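## Task

Same job with the empty green crate: slip sheet lying flat on the green crate's floor, heat sink standing on it fins up. grip50 cannot span the heat sink. Then let go, hang each tool back in its original slot, and pull the arm well clear of the tools. A locked-on tool counts as part of the arm.

## Robot and tools

ROBOT. One six-joint arm (uf850) ends in a tool changer. Its flat face can lock onto one of three tools kept in a stand: grip50 (two-finger, 50 mm opening), grip85 (two-finger, 85 mm opening) and cup (suction). Both grippers close along the face's x axis. Tool points, in mm from the face center along face x, y, z: grip50 grip point (0, -25, 180); grip85 grip point (0, 0, 173) when closed, 13 mm closer when fully open; cup rim center (0, 0, 175). The face's z axis points out away from the arm.

FRAMES. Results report the face center (end_effector_position, metres) and orientation (end_effector_quat_wxyz) in the scene frame: origin on the table top under the base, +z up, +y to the left when looking along +x. Motion commands, however, are given in the face's own axes.

THE 14-NUMBER ROW (one list, single arm, each value in [-1, 1]): dx, dy, dz, rx, ry, rz, tool/lock, grip50_position, grip50_force_limit, grip50_speed, grip85_position, grip85_force_limit, grip85_speed, cup_suction. The first six are an offset, not a pose: a target relative to the face pose in the most recent result that reported it (or, for later calls within one reply, relative to where the robot is when the action begins), expressed in face axes. 1.0 equals 0.6 m of translation or 180 degrees; rx, ry, rz form a single rotation vector. All zeros therefore means: go back to that reference pose, not hold still. Each control step the command is clipped to 70 mm and 16 degrees from the measured pose, so far targets may need several calls. lock: positive locks, negative unlocks, 0 keeps the previous command (about 1 s to act). Gripper position: +1 fully open; grip50 pads touch near -0.65, grip85 near -0.8; -1 closes until an object stops the fingers. force_limit: -1 is about 20 N, +1 about 185 N (grip50) or 235 N (grip85). speed: -1 about 20 mm/s, +1 about 150 mm/s. cup_suction above 0.01 is on, otherwise off with air let back in; it persists between actions.

TOOLS (calls).
- execute_actions {actions: [...], pictures?}: the list holds at most one item. Empty list = just report state. {rows: [[14 numbers], ...], steps: up to 15} runs one row per 1/30 s step, repeating the last row; every row is an offset from the same reference pose, not chained. {steps: n} without rows is a wait of up to 300 steps counted from the previous result.
- move {target: one 14-number row, speed: 0.002 to 0.5 m/s, default 0.25}: straight-line path to the offset target, 0.5 to 10 s long, turning capped at twice speed in rad/s. It does not avoid obstacles, and the real arm can overshoot the speed. Result adds a move: line (done, off_target, moving, held, fault) with limits such as paced (pose clipped) or held (clearance check blocked steps), plus distance to target.
- wait {seconds: 0 to 10}: let the scene run without new commands.
- zoom_image {camera, region [x0, y0, x1, y1]}: enlarged crop, max 504x504 px, of cam_head_left, cam_head_right, cam_high, cam_low or cam_wrist (all 672x504).
- read_manual {section: "licences"}: licence text only.
- finished_scene {scene}: ends and grades the current scene; irreversible.

RESULT LINES. Pose and velocities; Hand target (where the controller is heading); HELD marks steps the clearance check altered or blocked; pose unreachable likewise. tool_id reads grip50, grip85, cup or none. plate_near, locked, unlocked, in_stand, unlock_refused concern the changer. Tool readings show n/a until the tool is ready. object_status: 0 moving, 1 stopped while opening, 2 stopped while closing (a grip), 3 at target or pads met (also possible on thin items). position_measured in counts: grip50 opening ≈ (250 - counts) × 0.202 mm; grip85 78≈60 mm, 130≈40 mm, 180≈20 mm, 230 pads meet. cup_suction_measured 1 ≈ strong vacuum, ~0 means no seal; cup_part_present is 1 above 0.50.

TAKING A TOOL. Align the face with the plate to within about 1 mm and 1 degree, face -y toward the fork's open side. When plate_near is 1, send lock +1 and wait for locked 1; the tool then initialises (a gripper closes and reopens), so nothing should be between its fingers. Raise it 20 mm (between 10 and 30), slide at least 110 mm toward face -y out of the fork, then lift. Returning is the reverse path; when in_stand is 1, stay still, send lock -1, wait for unlocked 1. Unlocking anywhere else is refused. Slots are 180 mm apart; fork arms sit 40 to 70 mm either side along face x, 18 mm below the plate face, stops 10 mm tall.

HANDLING. The heat sink needs grip85 (or the cup on a smooth flat face, clear of edges and fins). Grip with position -1 held and confirm status 2. The cup pulls the part up to 12 mm toward the face; to release, set down, switch suction off and lift 15 mm. Unlocking the cup drops whatever it holds.

AVOID. Touching things fast or pressing past contact; joint load limits (N m: 56.4, 56.4, 47, 25.3, 17.8, 17.8, held weight included) trigger a torque fault that backs off and freezes for 10 s. Long heavy holds heat motors (warning at 65 °C, brake stop at 80 °C). Never drop, slam, or knock anything off the table; occasional nudges may shift loose items, so recheck with cameras.

Each tool is called in YAML: its name, and indented under it one key for each argument.

## Session

execute_actions:
  actions: []

Scene clock: 0.00 s of 12600.00 s.
end_effector_position=(+0.4593, -0.0035, +0.3529) locked=0 unlocked=1 plate_near=0 in_stand=0 unlock_refused=0 tool_id=none grip50_position_measured=n/a grip50_object_status=n/a grip85_position_measured=n/a grip85_object_status=n/a cup_suction_measured=n/a cup_part_present=n/a end_effector_quat_wxyz=(-0.009, +0.708, +0.706, +0.001) end_effector_velocity=(-0.000, +0.000, -0.000) end_effector_angular_velocity=(+0.000, +0.000, +0.000)
Joint positions: [ 0.002 -0.274 -0.834  0.002 -0.567  0.002]
Joint velocities: [ 0. -0. -0.  0. -0. -0.]
Joint torques (N m, as the arm reports them, + toward a larger angle): no reading
Motor temperatures (°C, as the motors report them): [26 26 29 27 30 33]
Hand target: +0.459, -0.004, +0.353; -0.009, +0.708, +0.706, +0.001

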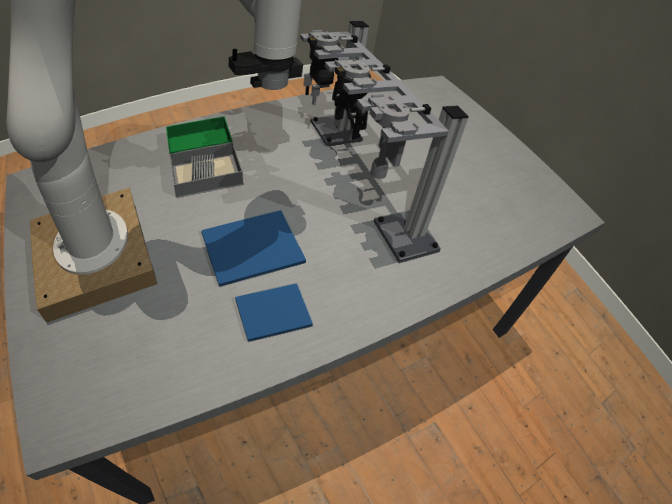

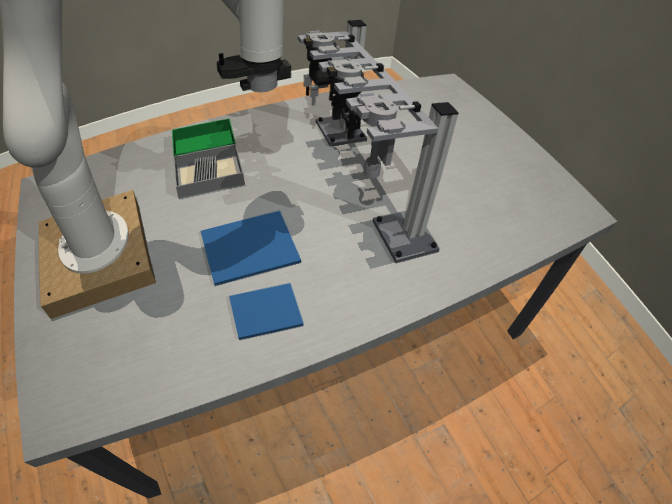

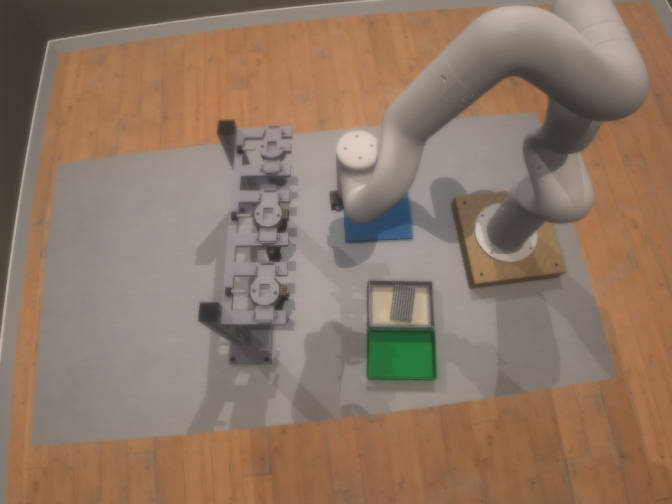

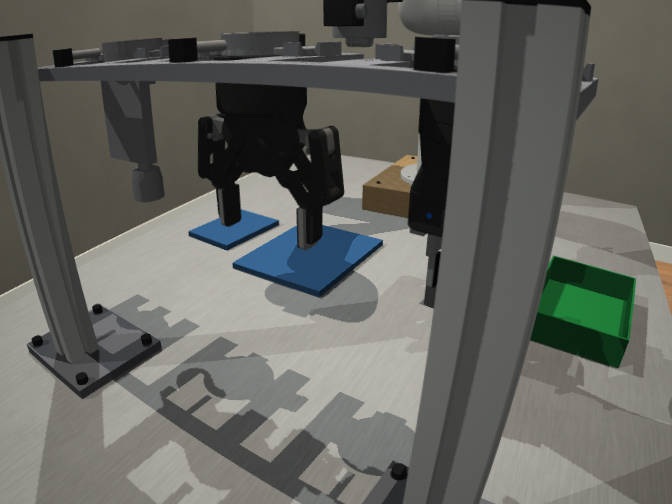

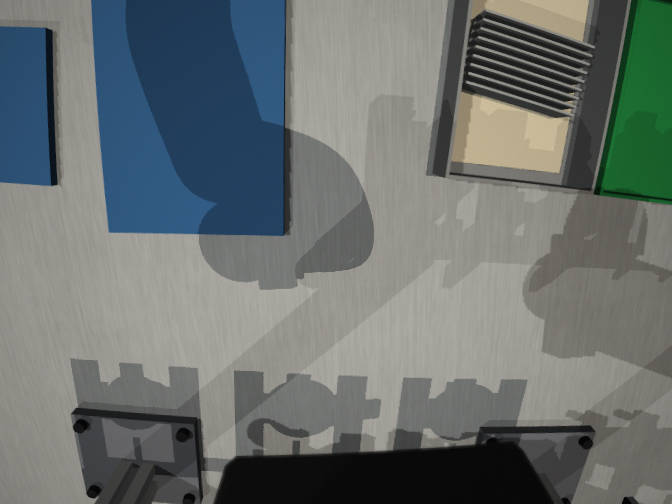

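move:
  target: [0,0.3,-0.17,0,0,0,0,0,0,0,0,0,0,0]

Scene clock: 14.33 s of 12600.00 s.
end_effector_position=(+0.6399, -0.0047, +0.4533) locked=0 unlocked=1 plate_near=0 in_stand=0 unlock_refused=0 tool_id=none grip50_position_measured=n/a grip50_object_status=n/a grip85_position_measured=n/a grip85_object_status=n/a cup_suction_measured=n/a cup_part_present=n/a end_effector_quat_wxyz=(-0.010, +0.708, +0.706, +0.001) end_effector_velocity=(+0.001, -0.000, +0.002) end_effector_angular_velocity=(-0.000, -0.004, +0.000)
Joint positions: [ 0.002 -0.563 -1.493  0.002 -0.937  0.002]
Joint velocities: [-0.     0.    -0.005 -0.    -0.001 -0.001]
Joint torques (N m, as the arm reports them, + toward a larger angle): [  1.71  47.77 -16.26  -0.62   0.84   0.13]
Motor temperatures (°C, as the motors report them): [26 26 29 27 30 33]
Hand target: +0.640, -0.005, +0.453; -0.009, +0.708, +0.706, +0.002
Off the commanded pose: 0.001 m, 0 deg.
move: done

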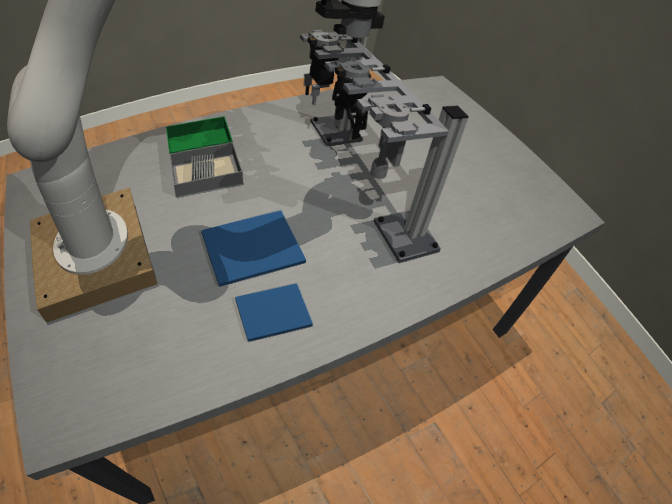

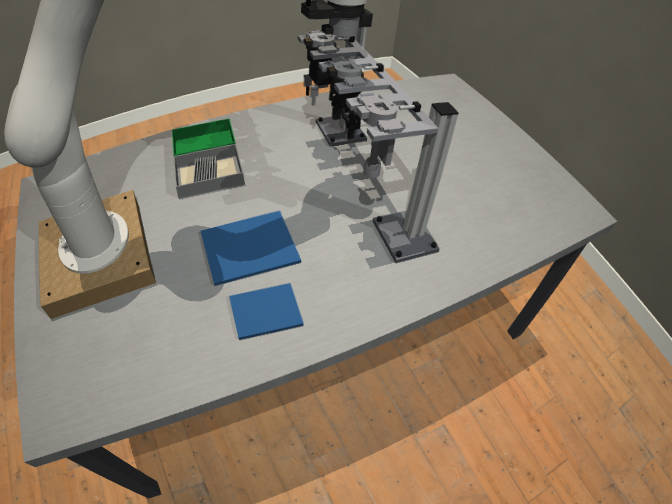

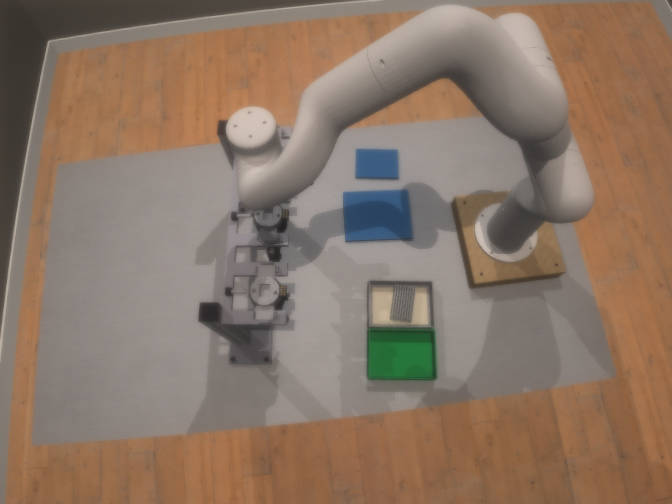

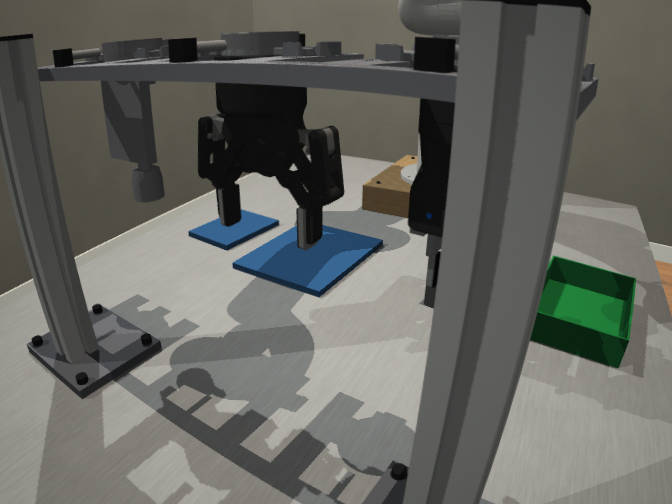

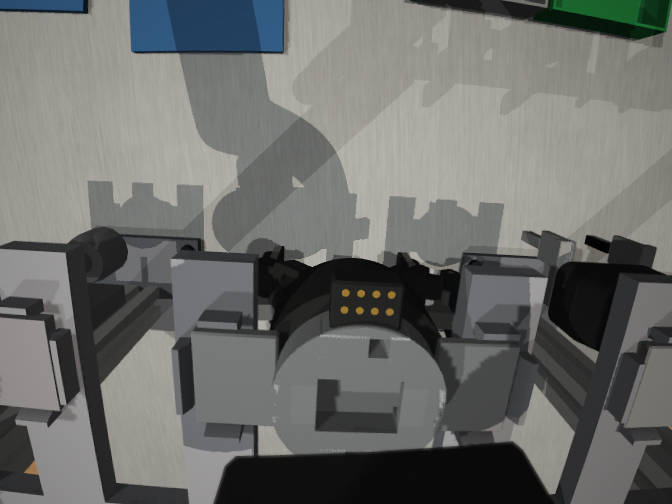

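move:
  target: [0.0055,0.037,0.088,0,0,0.022,0,0,0,0,0,0,0,0]
  speed: 0.1

Scene clock: 33.10 s of 12600.00 s.
end_effector_position=(+0.6617, -0.0007, +0.4008) locked=0 unlocked=1 plate_near=0 in_stand=0 unlock_refused=0 tool_id=none grip50_position_measured=n/a grip50_object_status=n/a grip85_position_measured=n/a grip85_object_status=n/a cup_suction_measured=n/a cup_part_present=n/a end_effector_quat_wxyz=(-0.009, +0.732, +0.682, +0.001) end_effector_velocity=(-0.000, +0.000, -0.001) end_effector_angular_velocity=(+0.000, +0.001, -0.001)
Joint positions: [ 0.007 -0.664 -1.525  0.002 -0.867  0.076]
Joint velocities: [-0.    -0.001  0.001  0.     0.     0.001]
Joint torques (N m, as the arm reports them, + toward a larger angle): [  3.32  48.64 -16.04  -1.02   0.63   0.07]
Motor temperatures (°C, as the motors report them): [26 26 30 27 30 33]
Hand target: +0.662, -0.001, +0.400; -0.010, +0.732, +0.681, +0.001
Off the commanded pose: 0.001 m, 0 deg.
move: done

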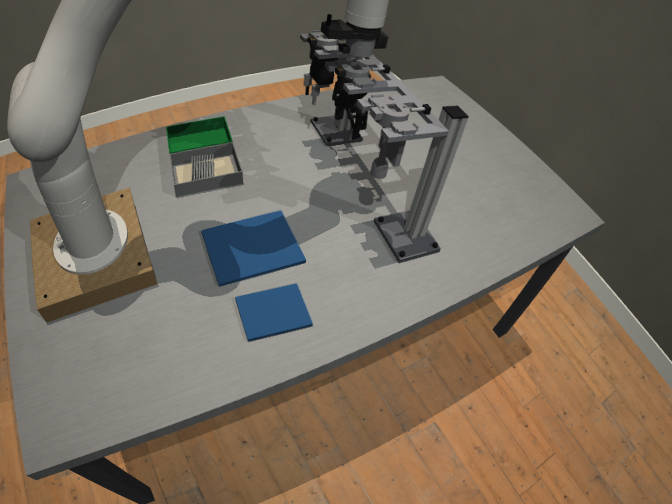

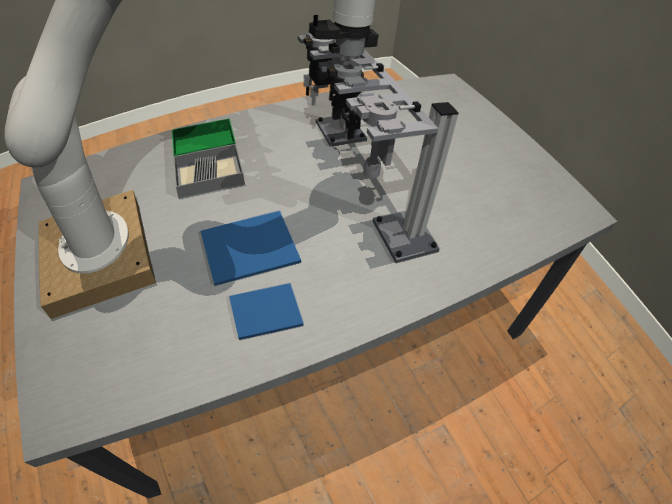

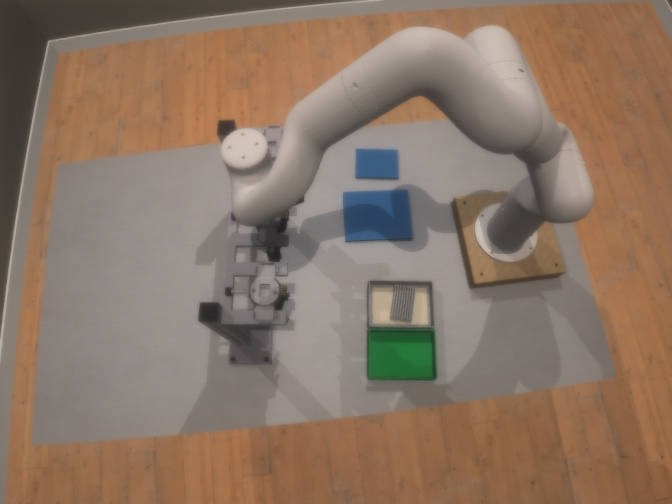

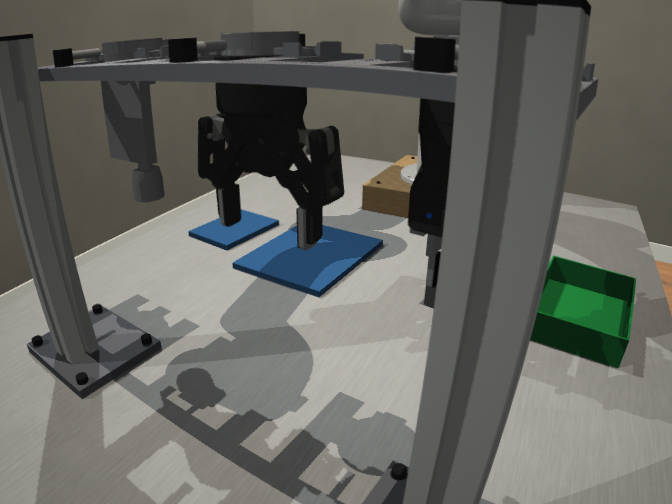

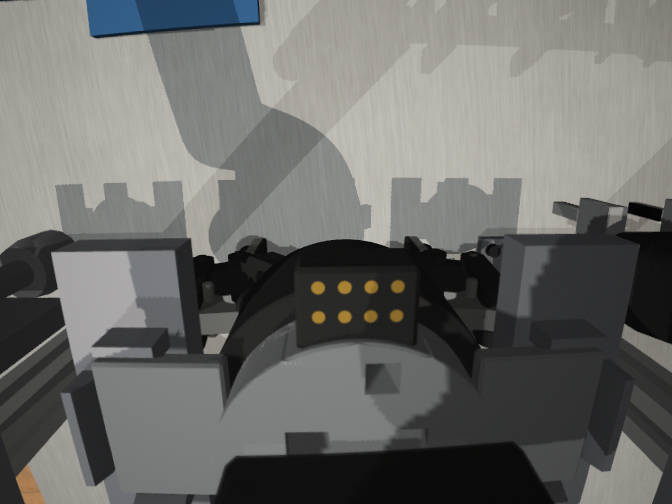

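zoom_image:
  camera: "cam_wrist"
  region: [280,250,440,370]

Region (280, 250, 440, 370) of cam_wrist's 672x504 image, scaled by 3.150, with more detail than that image has; it fills the top 378 rows of this view, and the rest is white.

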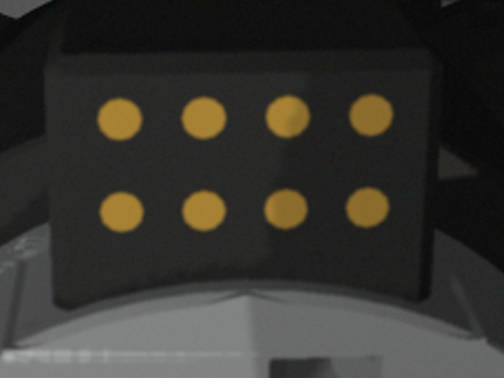

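move:
  target: [-0.0013,0,0.045,0,0,0.003,0,0,0,0,0,0,0,0]
  speed: 0.04

move:
  target: [0,0,0.027,0,0,0,0,0,0,0,0,0,0,0]
  speed: 0.015

Scene clock: 51.13 s of 12600.00 s.
end_effector_position=(+0.6615, -0.0011, +0.3739) locked=0 unlocked=1 plate_near=0 in_stand=0 unlock_refused=0 tool_id=none grip50_position_measured=n/a grip50_object_status=n/a grip85_position_measured=n/a grip85_object_status=n/a cup_suction_measured=n/a cup_part_present=n/a end_effector_quat_wxyz=(-0.009, +0.735, +0.678, +0.001) end_effector_velocity=(+0.000, +0.000, +0.001) end_effector_angular_velocity=(-0.000, -0.002, +0.000)
Joint positions: [ 0.006 -0.691 -1.504  0.002 -0.818  0.084]
Joint velocities: [ 0.     0.001 -0.    -0.     0.    -0.   ]
Joint torques (N m, as the arm reports them, + toward a larger angle): [  4.88  48.74 -15.55  -0.45   0.6    0.26]
Motor temperatures (°C, as the motors report them): [26 27 30 27 30 33]
Hand target: +0.661, -0.001, +0.374; -0.009, +0.735, +0.678, +0.001
Off the commanded pose: 0.000 m, 0 deg.
move: done

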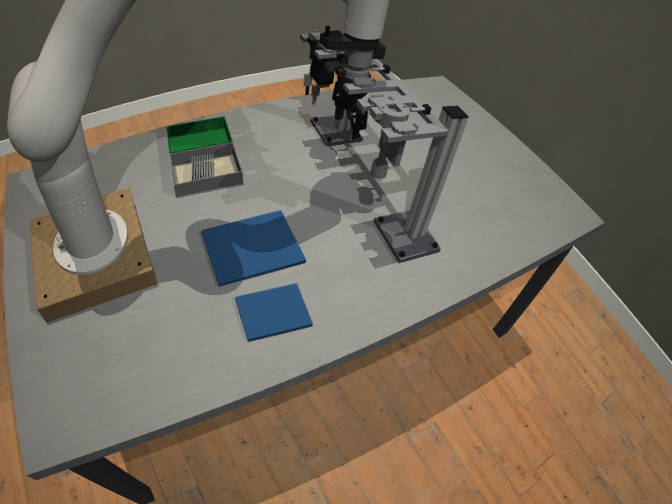

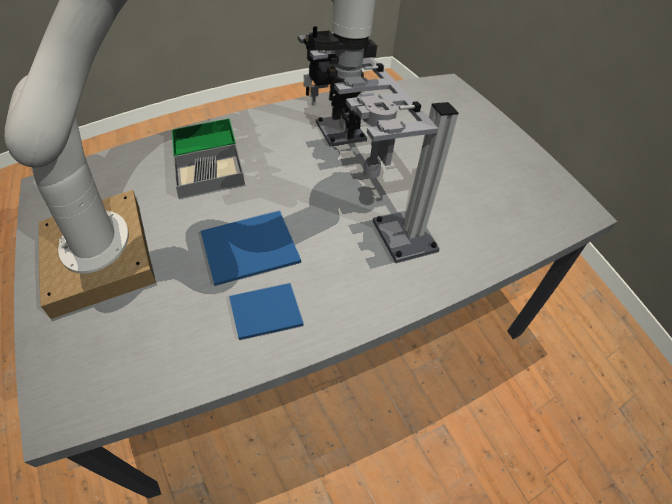

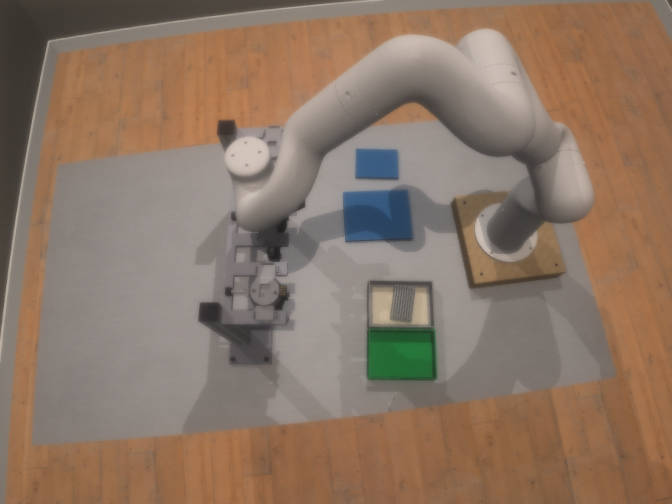

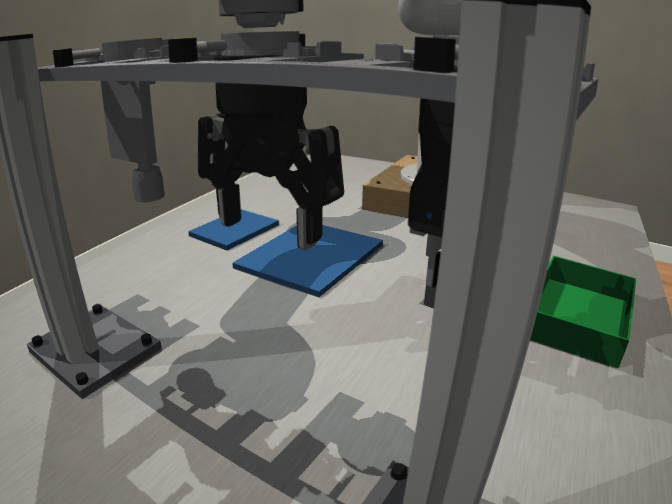

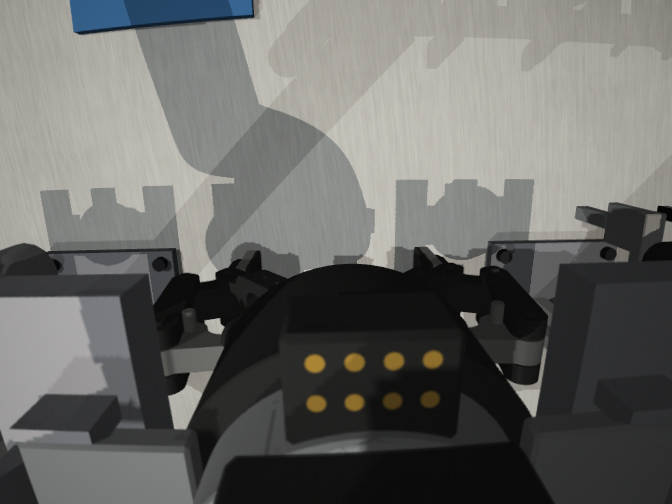

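Scene clock: 52.43 s of 12600.00 s.
end_effector_position=(+0.6614, -0.0009, +0.3594) locked=0 unlocked=1 plate_near=1 in_stand=1 unlock_refused=0 tool_id=none grip50_position_measured=n/a grip50_object_status=n/a grip85_position_measured=n/a grip85_object_status=n/a cup_suction_measured=n/a cup_part_present=n/a end_effector_quat_wxyz=(-0.009, +0.735, +0.678, +0.001) end_effector_velocity=(-0.000, -0.000, -0.001) end_effector_angular_velocity=(-0.000, -0.000, +0.001)
Joint positions: [ 0.006 -0.708 -1.494  0.002 -0.793  0.085]
Joint velocities: [-0.    -0.001  0.001 -0.     0.002 -0.001]
Joint torques (N m, as the arm reports them, + toward a larger angle): [  3.59  31.11 -11.39  -1.38   4.34  -1.52]
Motor temperatures (°C, as the motors report them): [26 27 30 27 30 33]
Hand target: +0.661, -0.001, +0.358; -0.009, +0.735, +0.678, +0.001
Off the commanded pose: 0.002 m, 0 deg.
move: done

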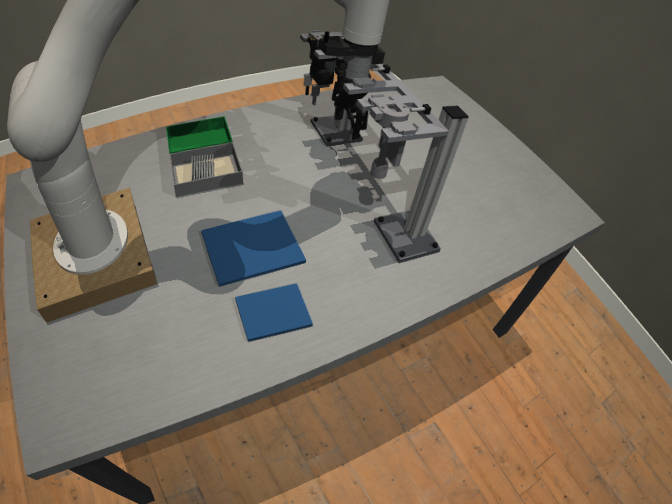

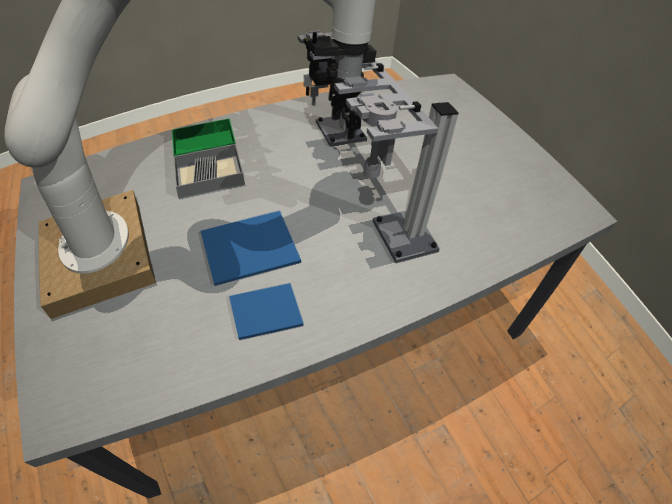

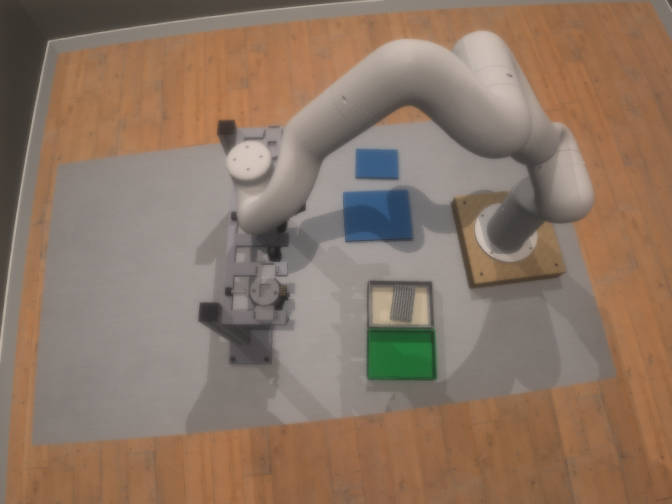

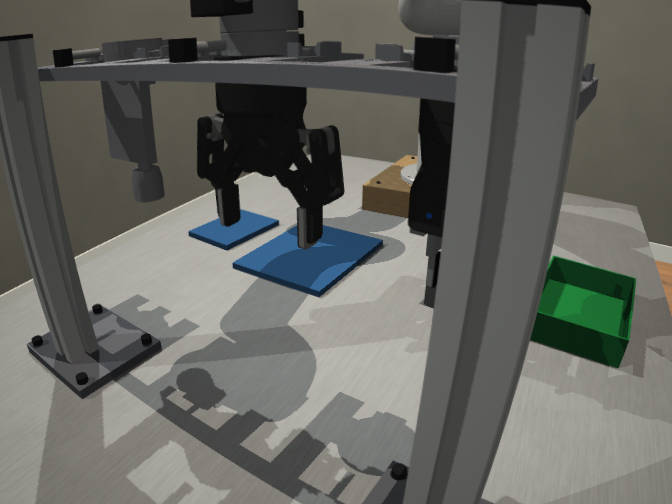

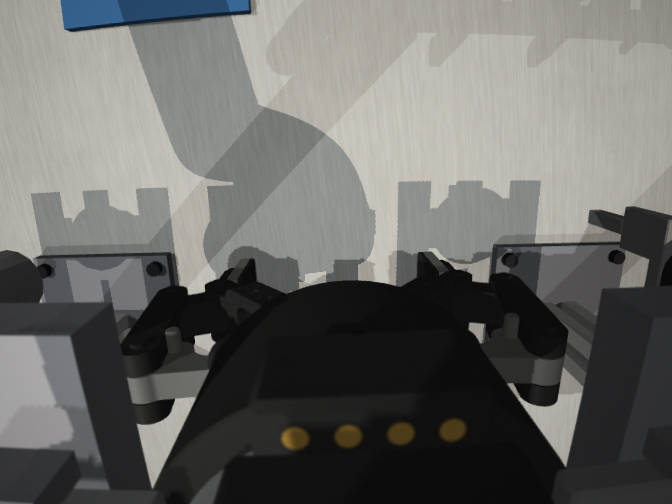

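execute_actions:
  actions:
    - {"rows":[[0,0,0,0,0,0,1,0.63,0,0,0.63,0,0,0]],"steps":15}
  pictures: false

execute_actions:
  actions:
    - {"steps":25}
  pictures: false

Scene clock: 81.33 s of 12600.00 s.
end_effector_position=(+0.6614, -0.0009, +0.3593) locked=0 unlocked=0 plate_near=1 in_stand=1 unlock_refused=0 tool_id=none grip50_position_measured=n/a grip50_object_status=n/a grip85_position_measured=n/a grip85_object_status=n/a cup_suction_measured=n/a cup_part_present=n/a end_effector_quat_wxyz=(-0.009, +0.736, +0.677, +0.001) end_effector_velocity=(-0.002, -0.001, -0.003) end_effector_angular_velocity=(+0.000, +0.013, -0.011)
Joint positions: [ 0.006 -0.708 -1.494  0.002 -0.793  0.087]
Joint velocities: [-0.001 -0.003  0.003  0.001 -0.007  0.01 ]
Joint torques (N m, as the arm reports them, + toward a larger angle): [  5.49  32.02 -12.77  -1.65   4.61  -2.37]
Motor temperatures (°C, as the motors report them): [26 26 30 27 32 33]
Hand target: +0.661, -0.001, +0.359; -0.009, +0.735, +0.678, +0.001
Off the commanded pose: 0.000 m, 0 deg.
Steps of this call (steps 1 to 852: nothing new was sent; steps 853 to 867: all 15 steps of this action). Readings (end_effector_position | what the end effector reports):
853: (+0.6614, -0.0009, +0.3593) | locked=0 unlocked=0 plate_near=1 in_stand=1 unlock_refused=0 tool_id=none grip50_position_measured=n/a grip50_object_status=n/a grip85_position_measured=n/a grip85_object_status=n/a cup_suction_measured=n/a cup_part_present=n/a
854: (+0.6614, -0.0009, +0.3594) | locked=0 unlocked=0 plate_near=1 in_stand=1 unlock_refused=0 tool_id=none grip50_position_measured=n/a grip50_object_status=n/a grip85_position_measured=n/a grip85_object_status=n/a cup_suction_measured=n/a cup_part_present=n/a
856: (+0.6614, -0.0009, +0.3594) | locked=0 unlocked=0 plate_near=1 in_stand=1 unlock_refused=0 tool_id=none grip50_position_measured=n/a grip50_object_status=n/a grip85_position_measured=n/a grip85_object_status=n/a cup_suction_measured=n/a cup_part_present=n/a
860: (+0.6614, -0.0009, +0.3594) | locked=0 unlocked=0 plate_near=1 in_stand=1 unlock_refused=0 tool_id=none grip50_position_measured=n/a grip50_object_status=n/a grip85_position_measured=n/a grip85_object_status=n/a cup_suction_measured=n/a cup_part_present=n/a
867: the state above

Scene clock: 82.17 s of 12600.00 s.
end_effector_position=(+0.6615, -0.0009, +0.3599) locked=1 unlocked=0 plate_near=1 in_stand=1 unlock_refused=0 tool_id=grip85 grip50_position_measured=n/a grip50_object_status=n/a grip85_position_measured=n/a grip85_object_status=n/a cup_suction_measured=n/a cup_part_present=n/a end_effector_quat_wxyz=(-0.009, +0.737, +0.676, +0.002) end_effector_velocity=(+0.000, -0.000, -0.000) end_effector_angular_velocity=(+0.000, -0.000, -0.000)
Joint positions: [ 0.006 -0.707 -1.494  0.002 -0.793  0.09 ]
Joint velocities: [-0. -0.  0.  0.  0.  0.]
Joint torques (N m, as the arm reports them, + toward a larger angle): [  6.15  36.37 -15.39  -0.34   5.36  -3.08]
Motor temperatures (°C, as the motors report them): [26 26 30 27 32 33]
Hand target: +0.661, -0.001, +0.359; -0.009, +0.735, +0.678, +0.001
Off the commanded pose: 0.000 m, 0 deg.
Steps of this call (steps 1 to 25: nothing new was sent). Readings (end_effector_position | what the end effector reports):
1: (+0.6613, -0.0009, +0.3592) | locked=0 unlocked=0 plate_near=1 in_stand=1 unlock_refused=0 tool_id=none grip50_position_measured=n/a grip50_object_status=n/a grip85_position_measured=n/a grip85_object_status=n/a cup_suction_measured=n/a cup_part_present=n/a
2: (+0.6613, -0.0009, +0.3593) | locked=0 unlocked=0 plate_near=1 in_stand=1 unlock_refused=0 tool_id=none grip50_position_measured=n/a grip50_object_status=n/a grip85_position_measured=n/a grip85_object_status=n/a cup_suction_measured=n/a cup_part_present=n/a
4: (+0.6613, -0.0009, +0.3595) | locked=0 unlocked=0 plate_near=1 in_stand=1 unlock_refused=0 tool_id=none grip50_position_measured=n/a grip50_object_status=n/a grip85_position_measured=n/a grip85_object_status=n/a cup_suction_measured=n/a cup_part_present=n/a
8: (+0.6613, -0.0010, +0.3596) | locked=0 unlocked=0 plate_near=1 in_stand=1 unlock_refused=0 tool_id=none grip50_position_measured=n/a grip50_object_status=n/a grip85_position_measured=n/a grip85_object_status=n/a cup_suction_measured=n/a cup_part_present=n/a
25: the state above

move:
  target: [0,0,-0.0333,0,0,0,0,0,0,0,0.63,0,0,0]
  speed: 0.05

move:
  target: [0,-0.22,0,0,0,0,0,0,0,0,0.63,0,0,0]
  speed: 0.12

move:
  target: [0.25,-0.2,-0.05,0,0,0,0,0,0,0,0.63,0,0,0]
  speed: 0.25

Scene clock: 90.50 s of 12600.00 s.
end_effector_position=(+0.6615, -0.0012, +0.3796) locked=1 unlocked=0 plate_near=1 in_stand=0 unlock_refused=0 tool_id=grip85 grip50_position_measured=n/a grip50_object_status=n/a grip85_position_measured=49 grip85_object_status=3 cup_suction_measured=n/a cup_part_present=n/a end_effector_quat_wxyz=(-0.009, +0.737, +0.676, +0.001) end_effector_velocity=(-0.001, +0.000, -0.001) end_effector_angular_velocity=(-0.000, +0.004, -0.001)
Joint positions: [ 0.006 -0.685 -1.507  0.002 -0.828  0.09 ]
Joint velocities: [ 0.    -0.001  0.001  0.    -0.002  0.001]
Joint torques (N m, as the arm reports them, + toward a larger angle): [  5.57  55.87 -20.08  -0.76   0.69   0.07]
Motor temperatures (°C, as the motors report them): [26 26 30 27 32 33]
Hand target: +0.662, -0.001, +0.380; -0.009, +0.737, +0.676, +0.002
Off the commanded pose: 0.000 m, 0 deg.
move: done

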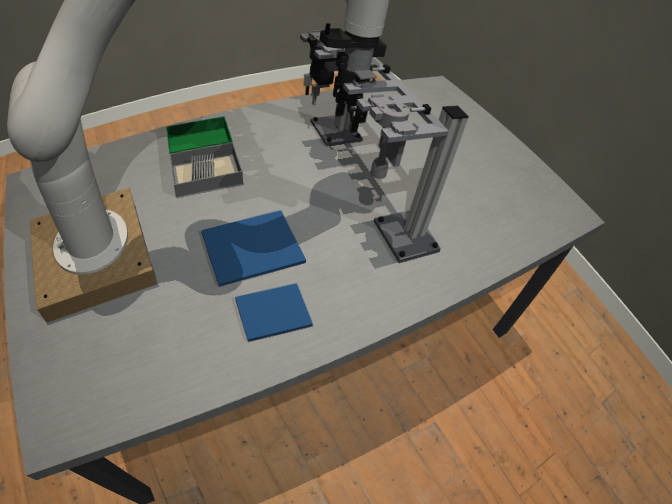

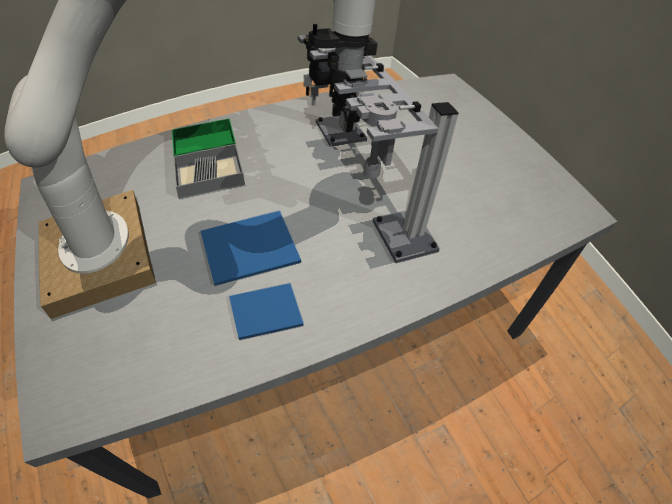

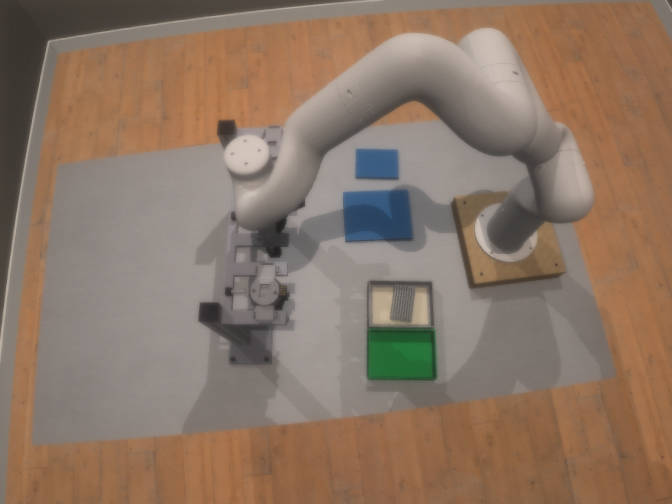

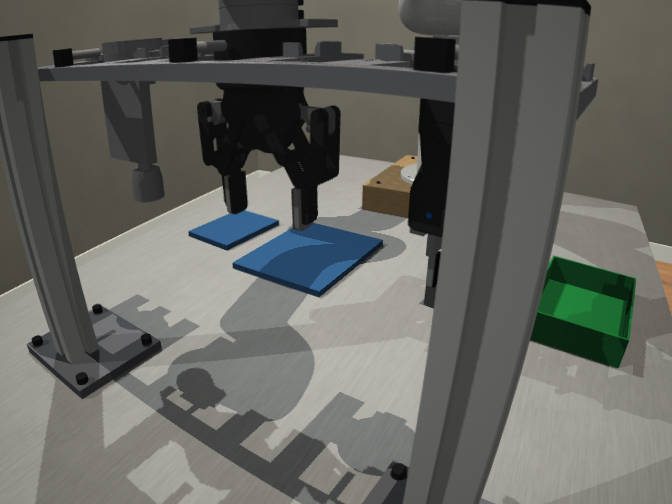

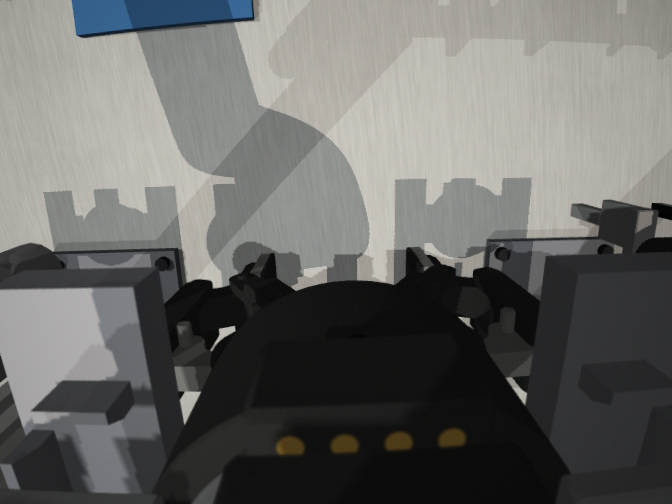

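Scene clock: 91.93 s of 12600.00 s.
end_effector_position=(+0.5302, +0.0097, +0.3807) locked=1 unlocked=0 plate_near=1 in_stand=0 unlock_refused=0 tool_id=grip85 grip50_position_measured=n/a grip50_object_status=n/a grip85_position_measured=49 grip85_object_status=3 cup_suction_measured=n/a cup_part_present=n/a end_effector_quat_wxyz=(-0.009, +0.737, +0.676, +0.001) end_effector_velocity=(-0.001, -0.000, -0.001) end_effector_angular_velocity=(-0.000, +0.003, -0.000)
Joint positions: [ 0.028 -0.385 -1.06   0.002 -0.68   0.112]
Joint velocities: [-0.    -0.     0.002  0.    -0.     0.   ]
Joint torques (N m, as the arm reports them, + toward a larger angle): [  2.92  45.25 -18.42  -0.77   0.7    0.23]
Motor temperatures (°C, as the motors report them): [26 26 30 27 32 33]
Hand target: +0.530, +0.010, +0.381; -0.009, +0.737, +0.676, +0.001
Off the commanded pose: 0.001 m, 0 deg.
move: done

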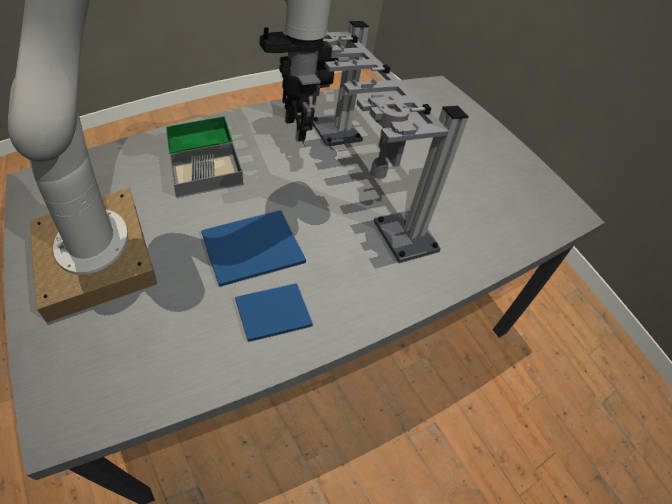

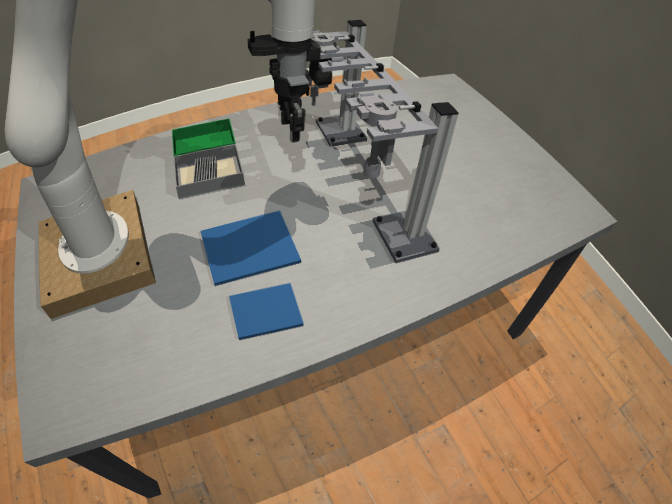

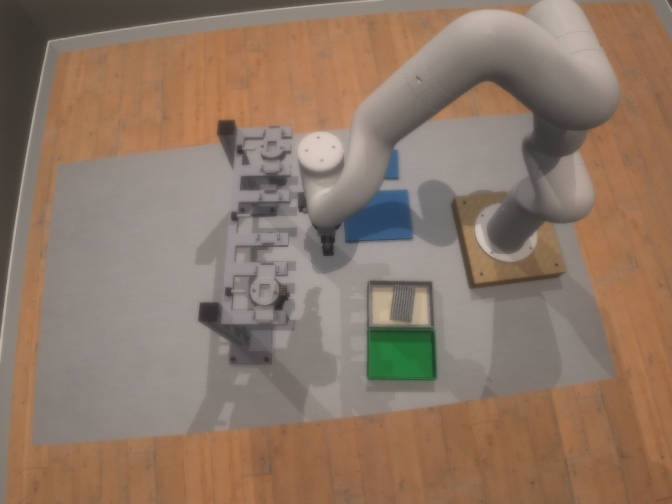

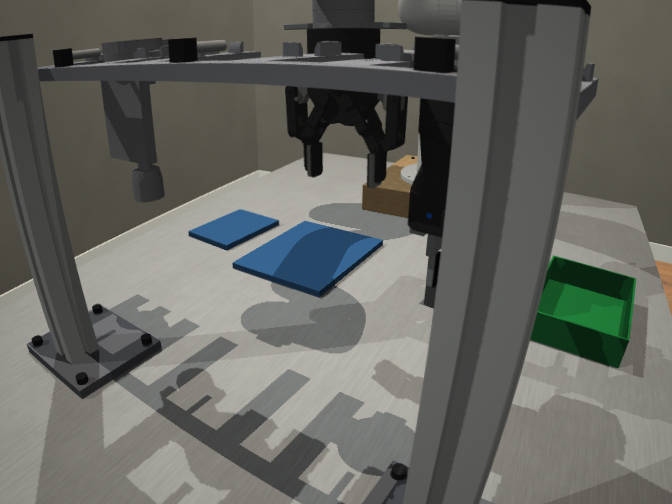

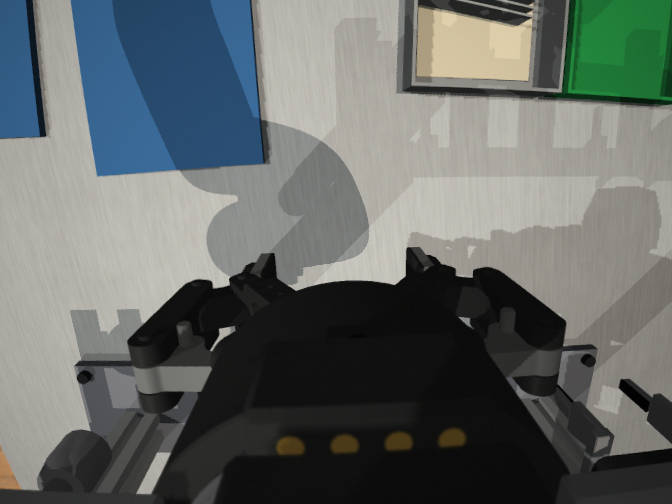

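Scene clock: 93.10 s of 12600.00 s.
end_effector_position=(+0.4235, +0.1681, +0.4134) locked=1 unlocked=0 plate_near=1 in_stand=0 unlock_refused=0 tool_id=grip85 grip50_position_measured=n/a grip50_object_status=n/a grip85_position_measured=49 grip85_object_status=3 cup_suction_measured=n/a cup_part_present=n/a end_effector_quat_wxyz=(-0.008, +0.737, +0.676, +0.001) end_effector_velocity=(-0.001, +0.000, +0.000) end_effector_angular_velocity=(-0.000, +0.001, +0.000)
Joint positions: [ 0.39  -0.178 -0.872  0.001 -0.699  0.476]
Joint velocities: [ 0.001  0.     0.     0.    -0.001  0.001]
Joint torques (N m, as the arm reports them, + toward a larger angle): [  4.72  37.68 -18.2   -0.79   0.65   0.04]
Motor temperatures (°C, as the motors report them): [26 26 30 27 32 33]
Hand target: +0.423, +0.168, +0.414; -0.008, +0.737, +0.676, +0.001
Off the commanded pose: 0.001 m, 0 deg.
move: done

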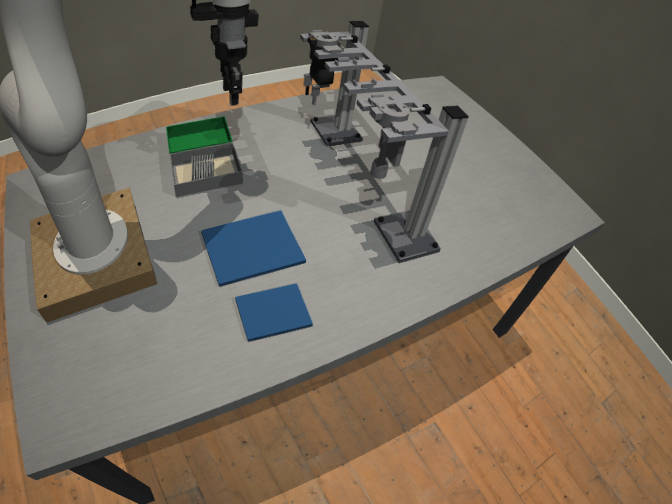

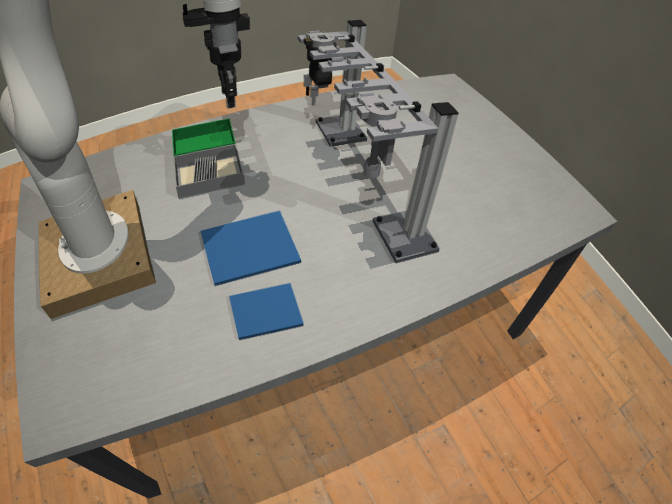

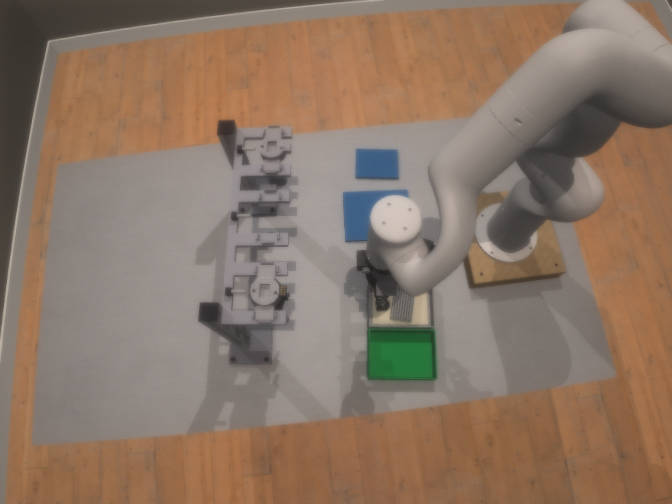

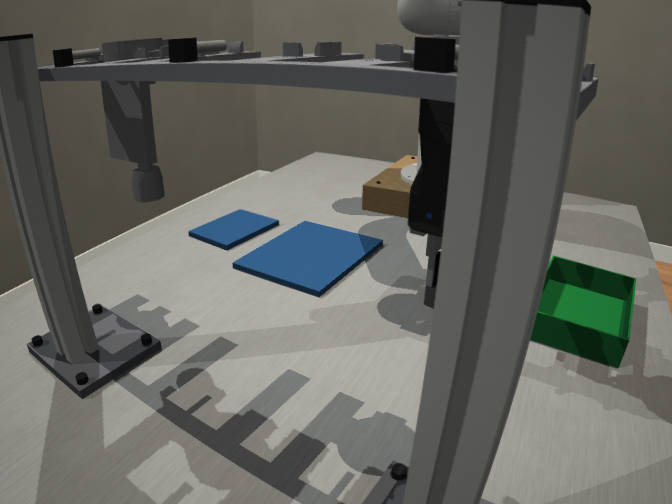

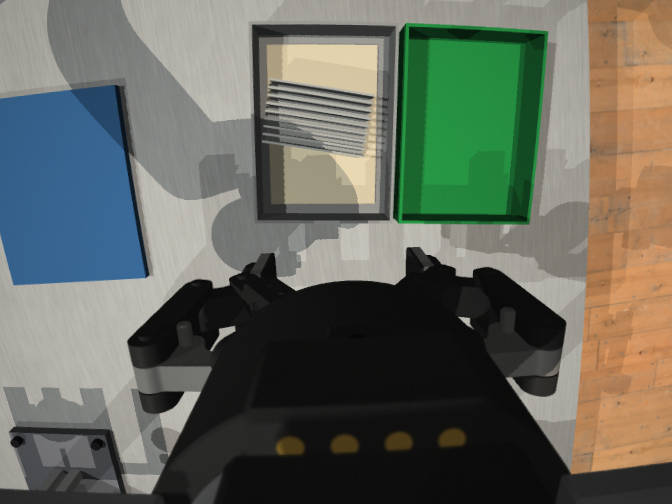

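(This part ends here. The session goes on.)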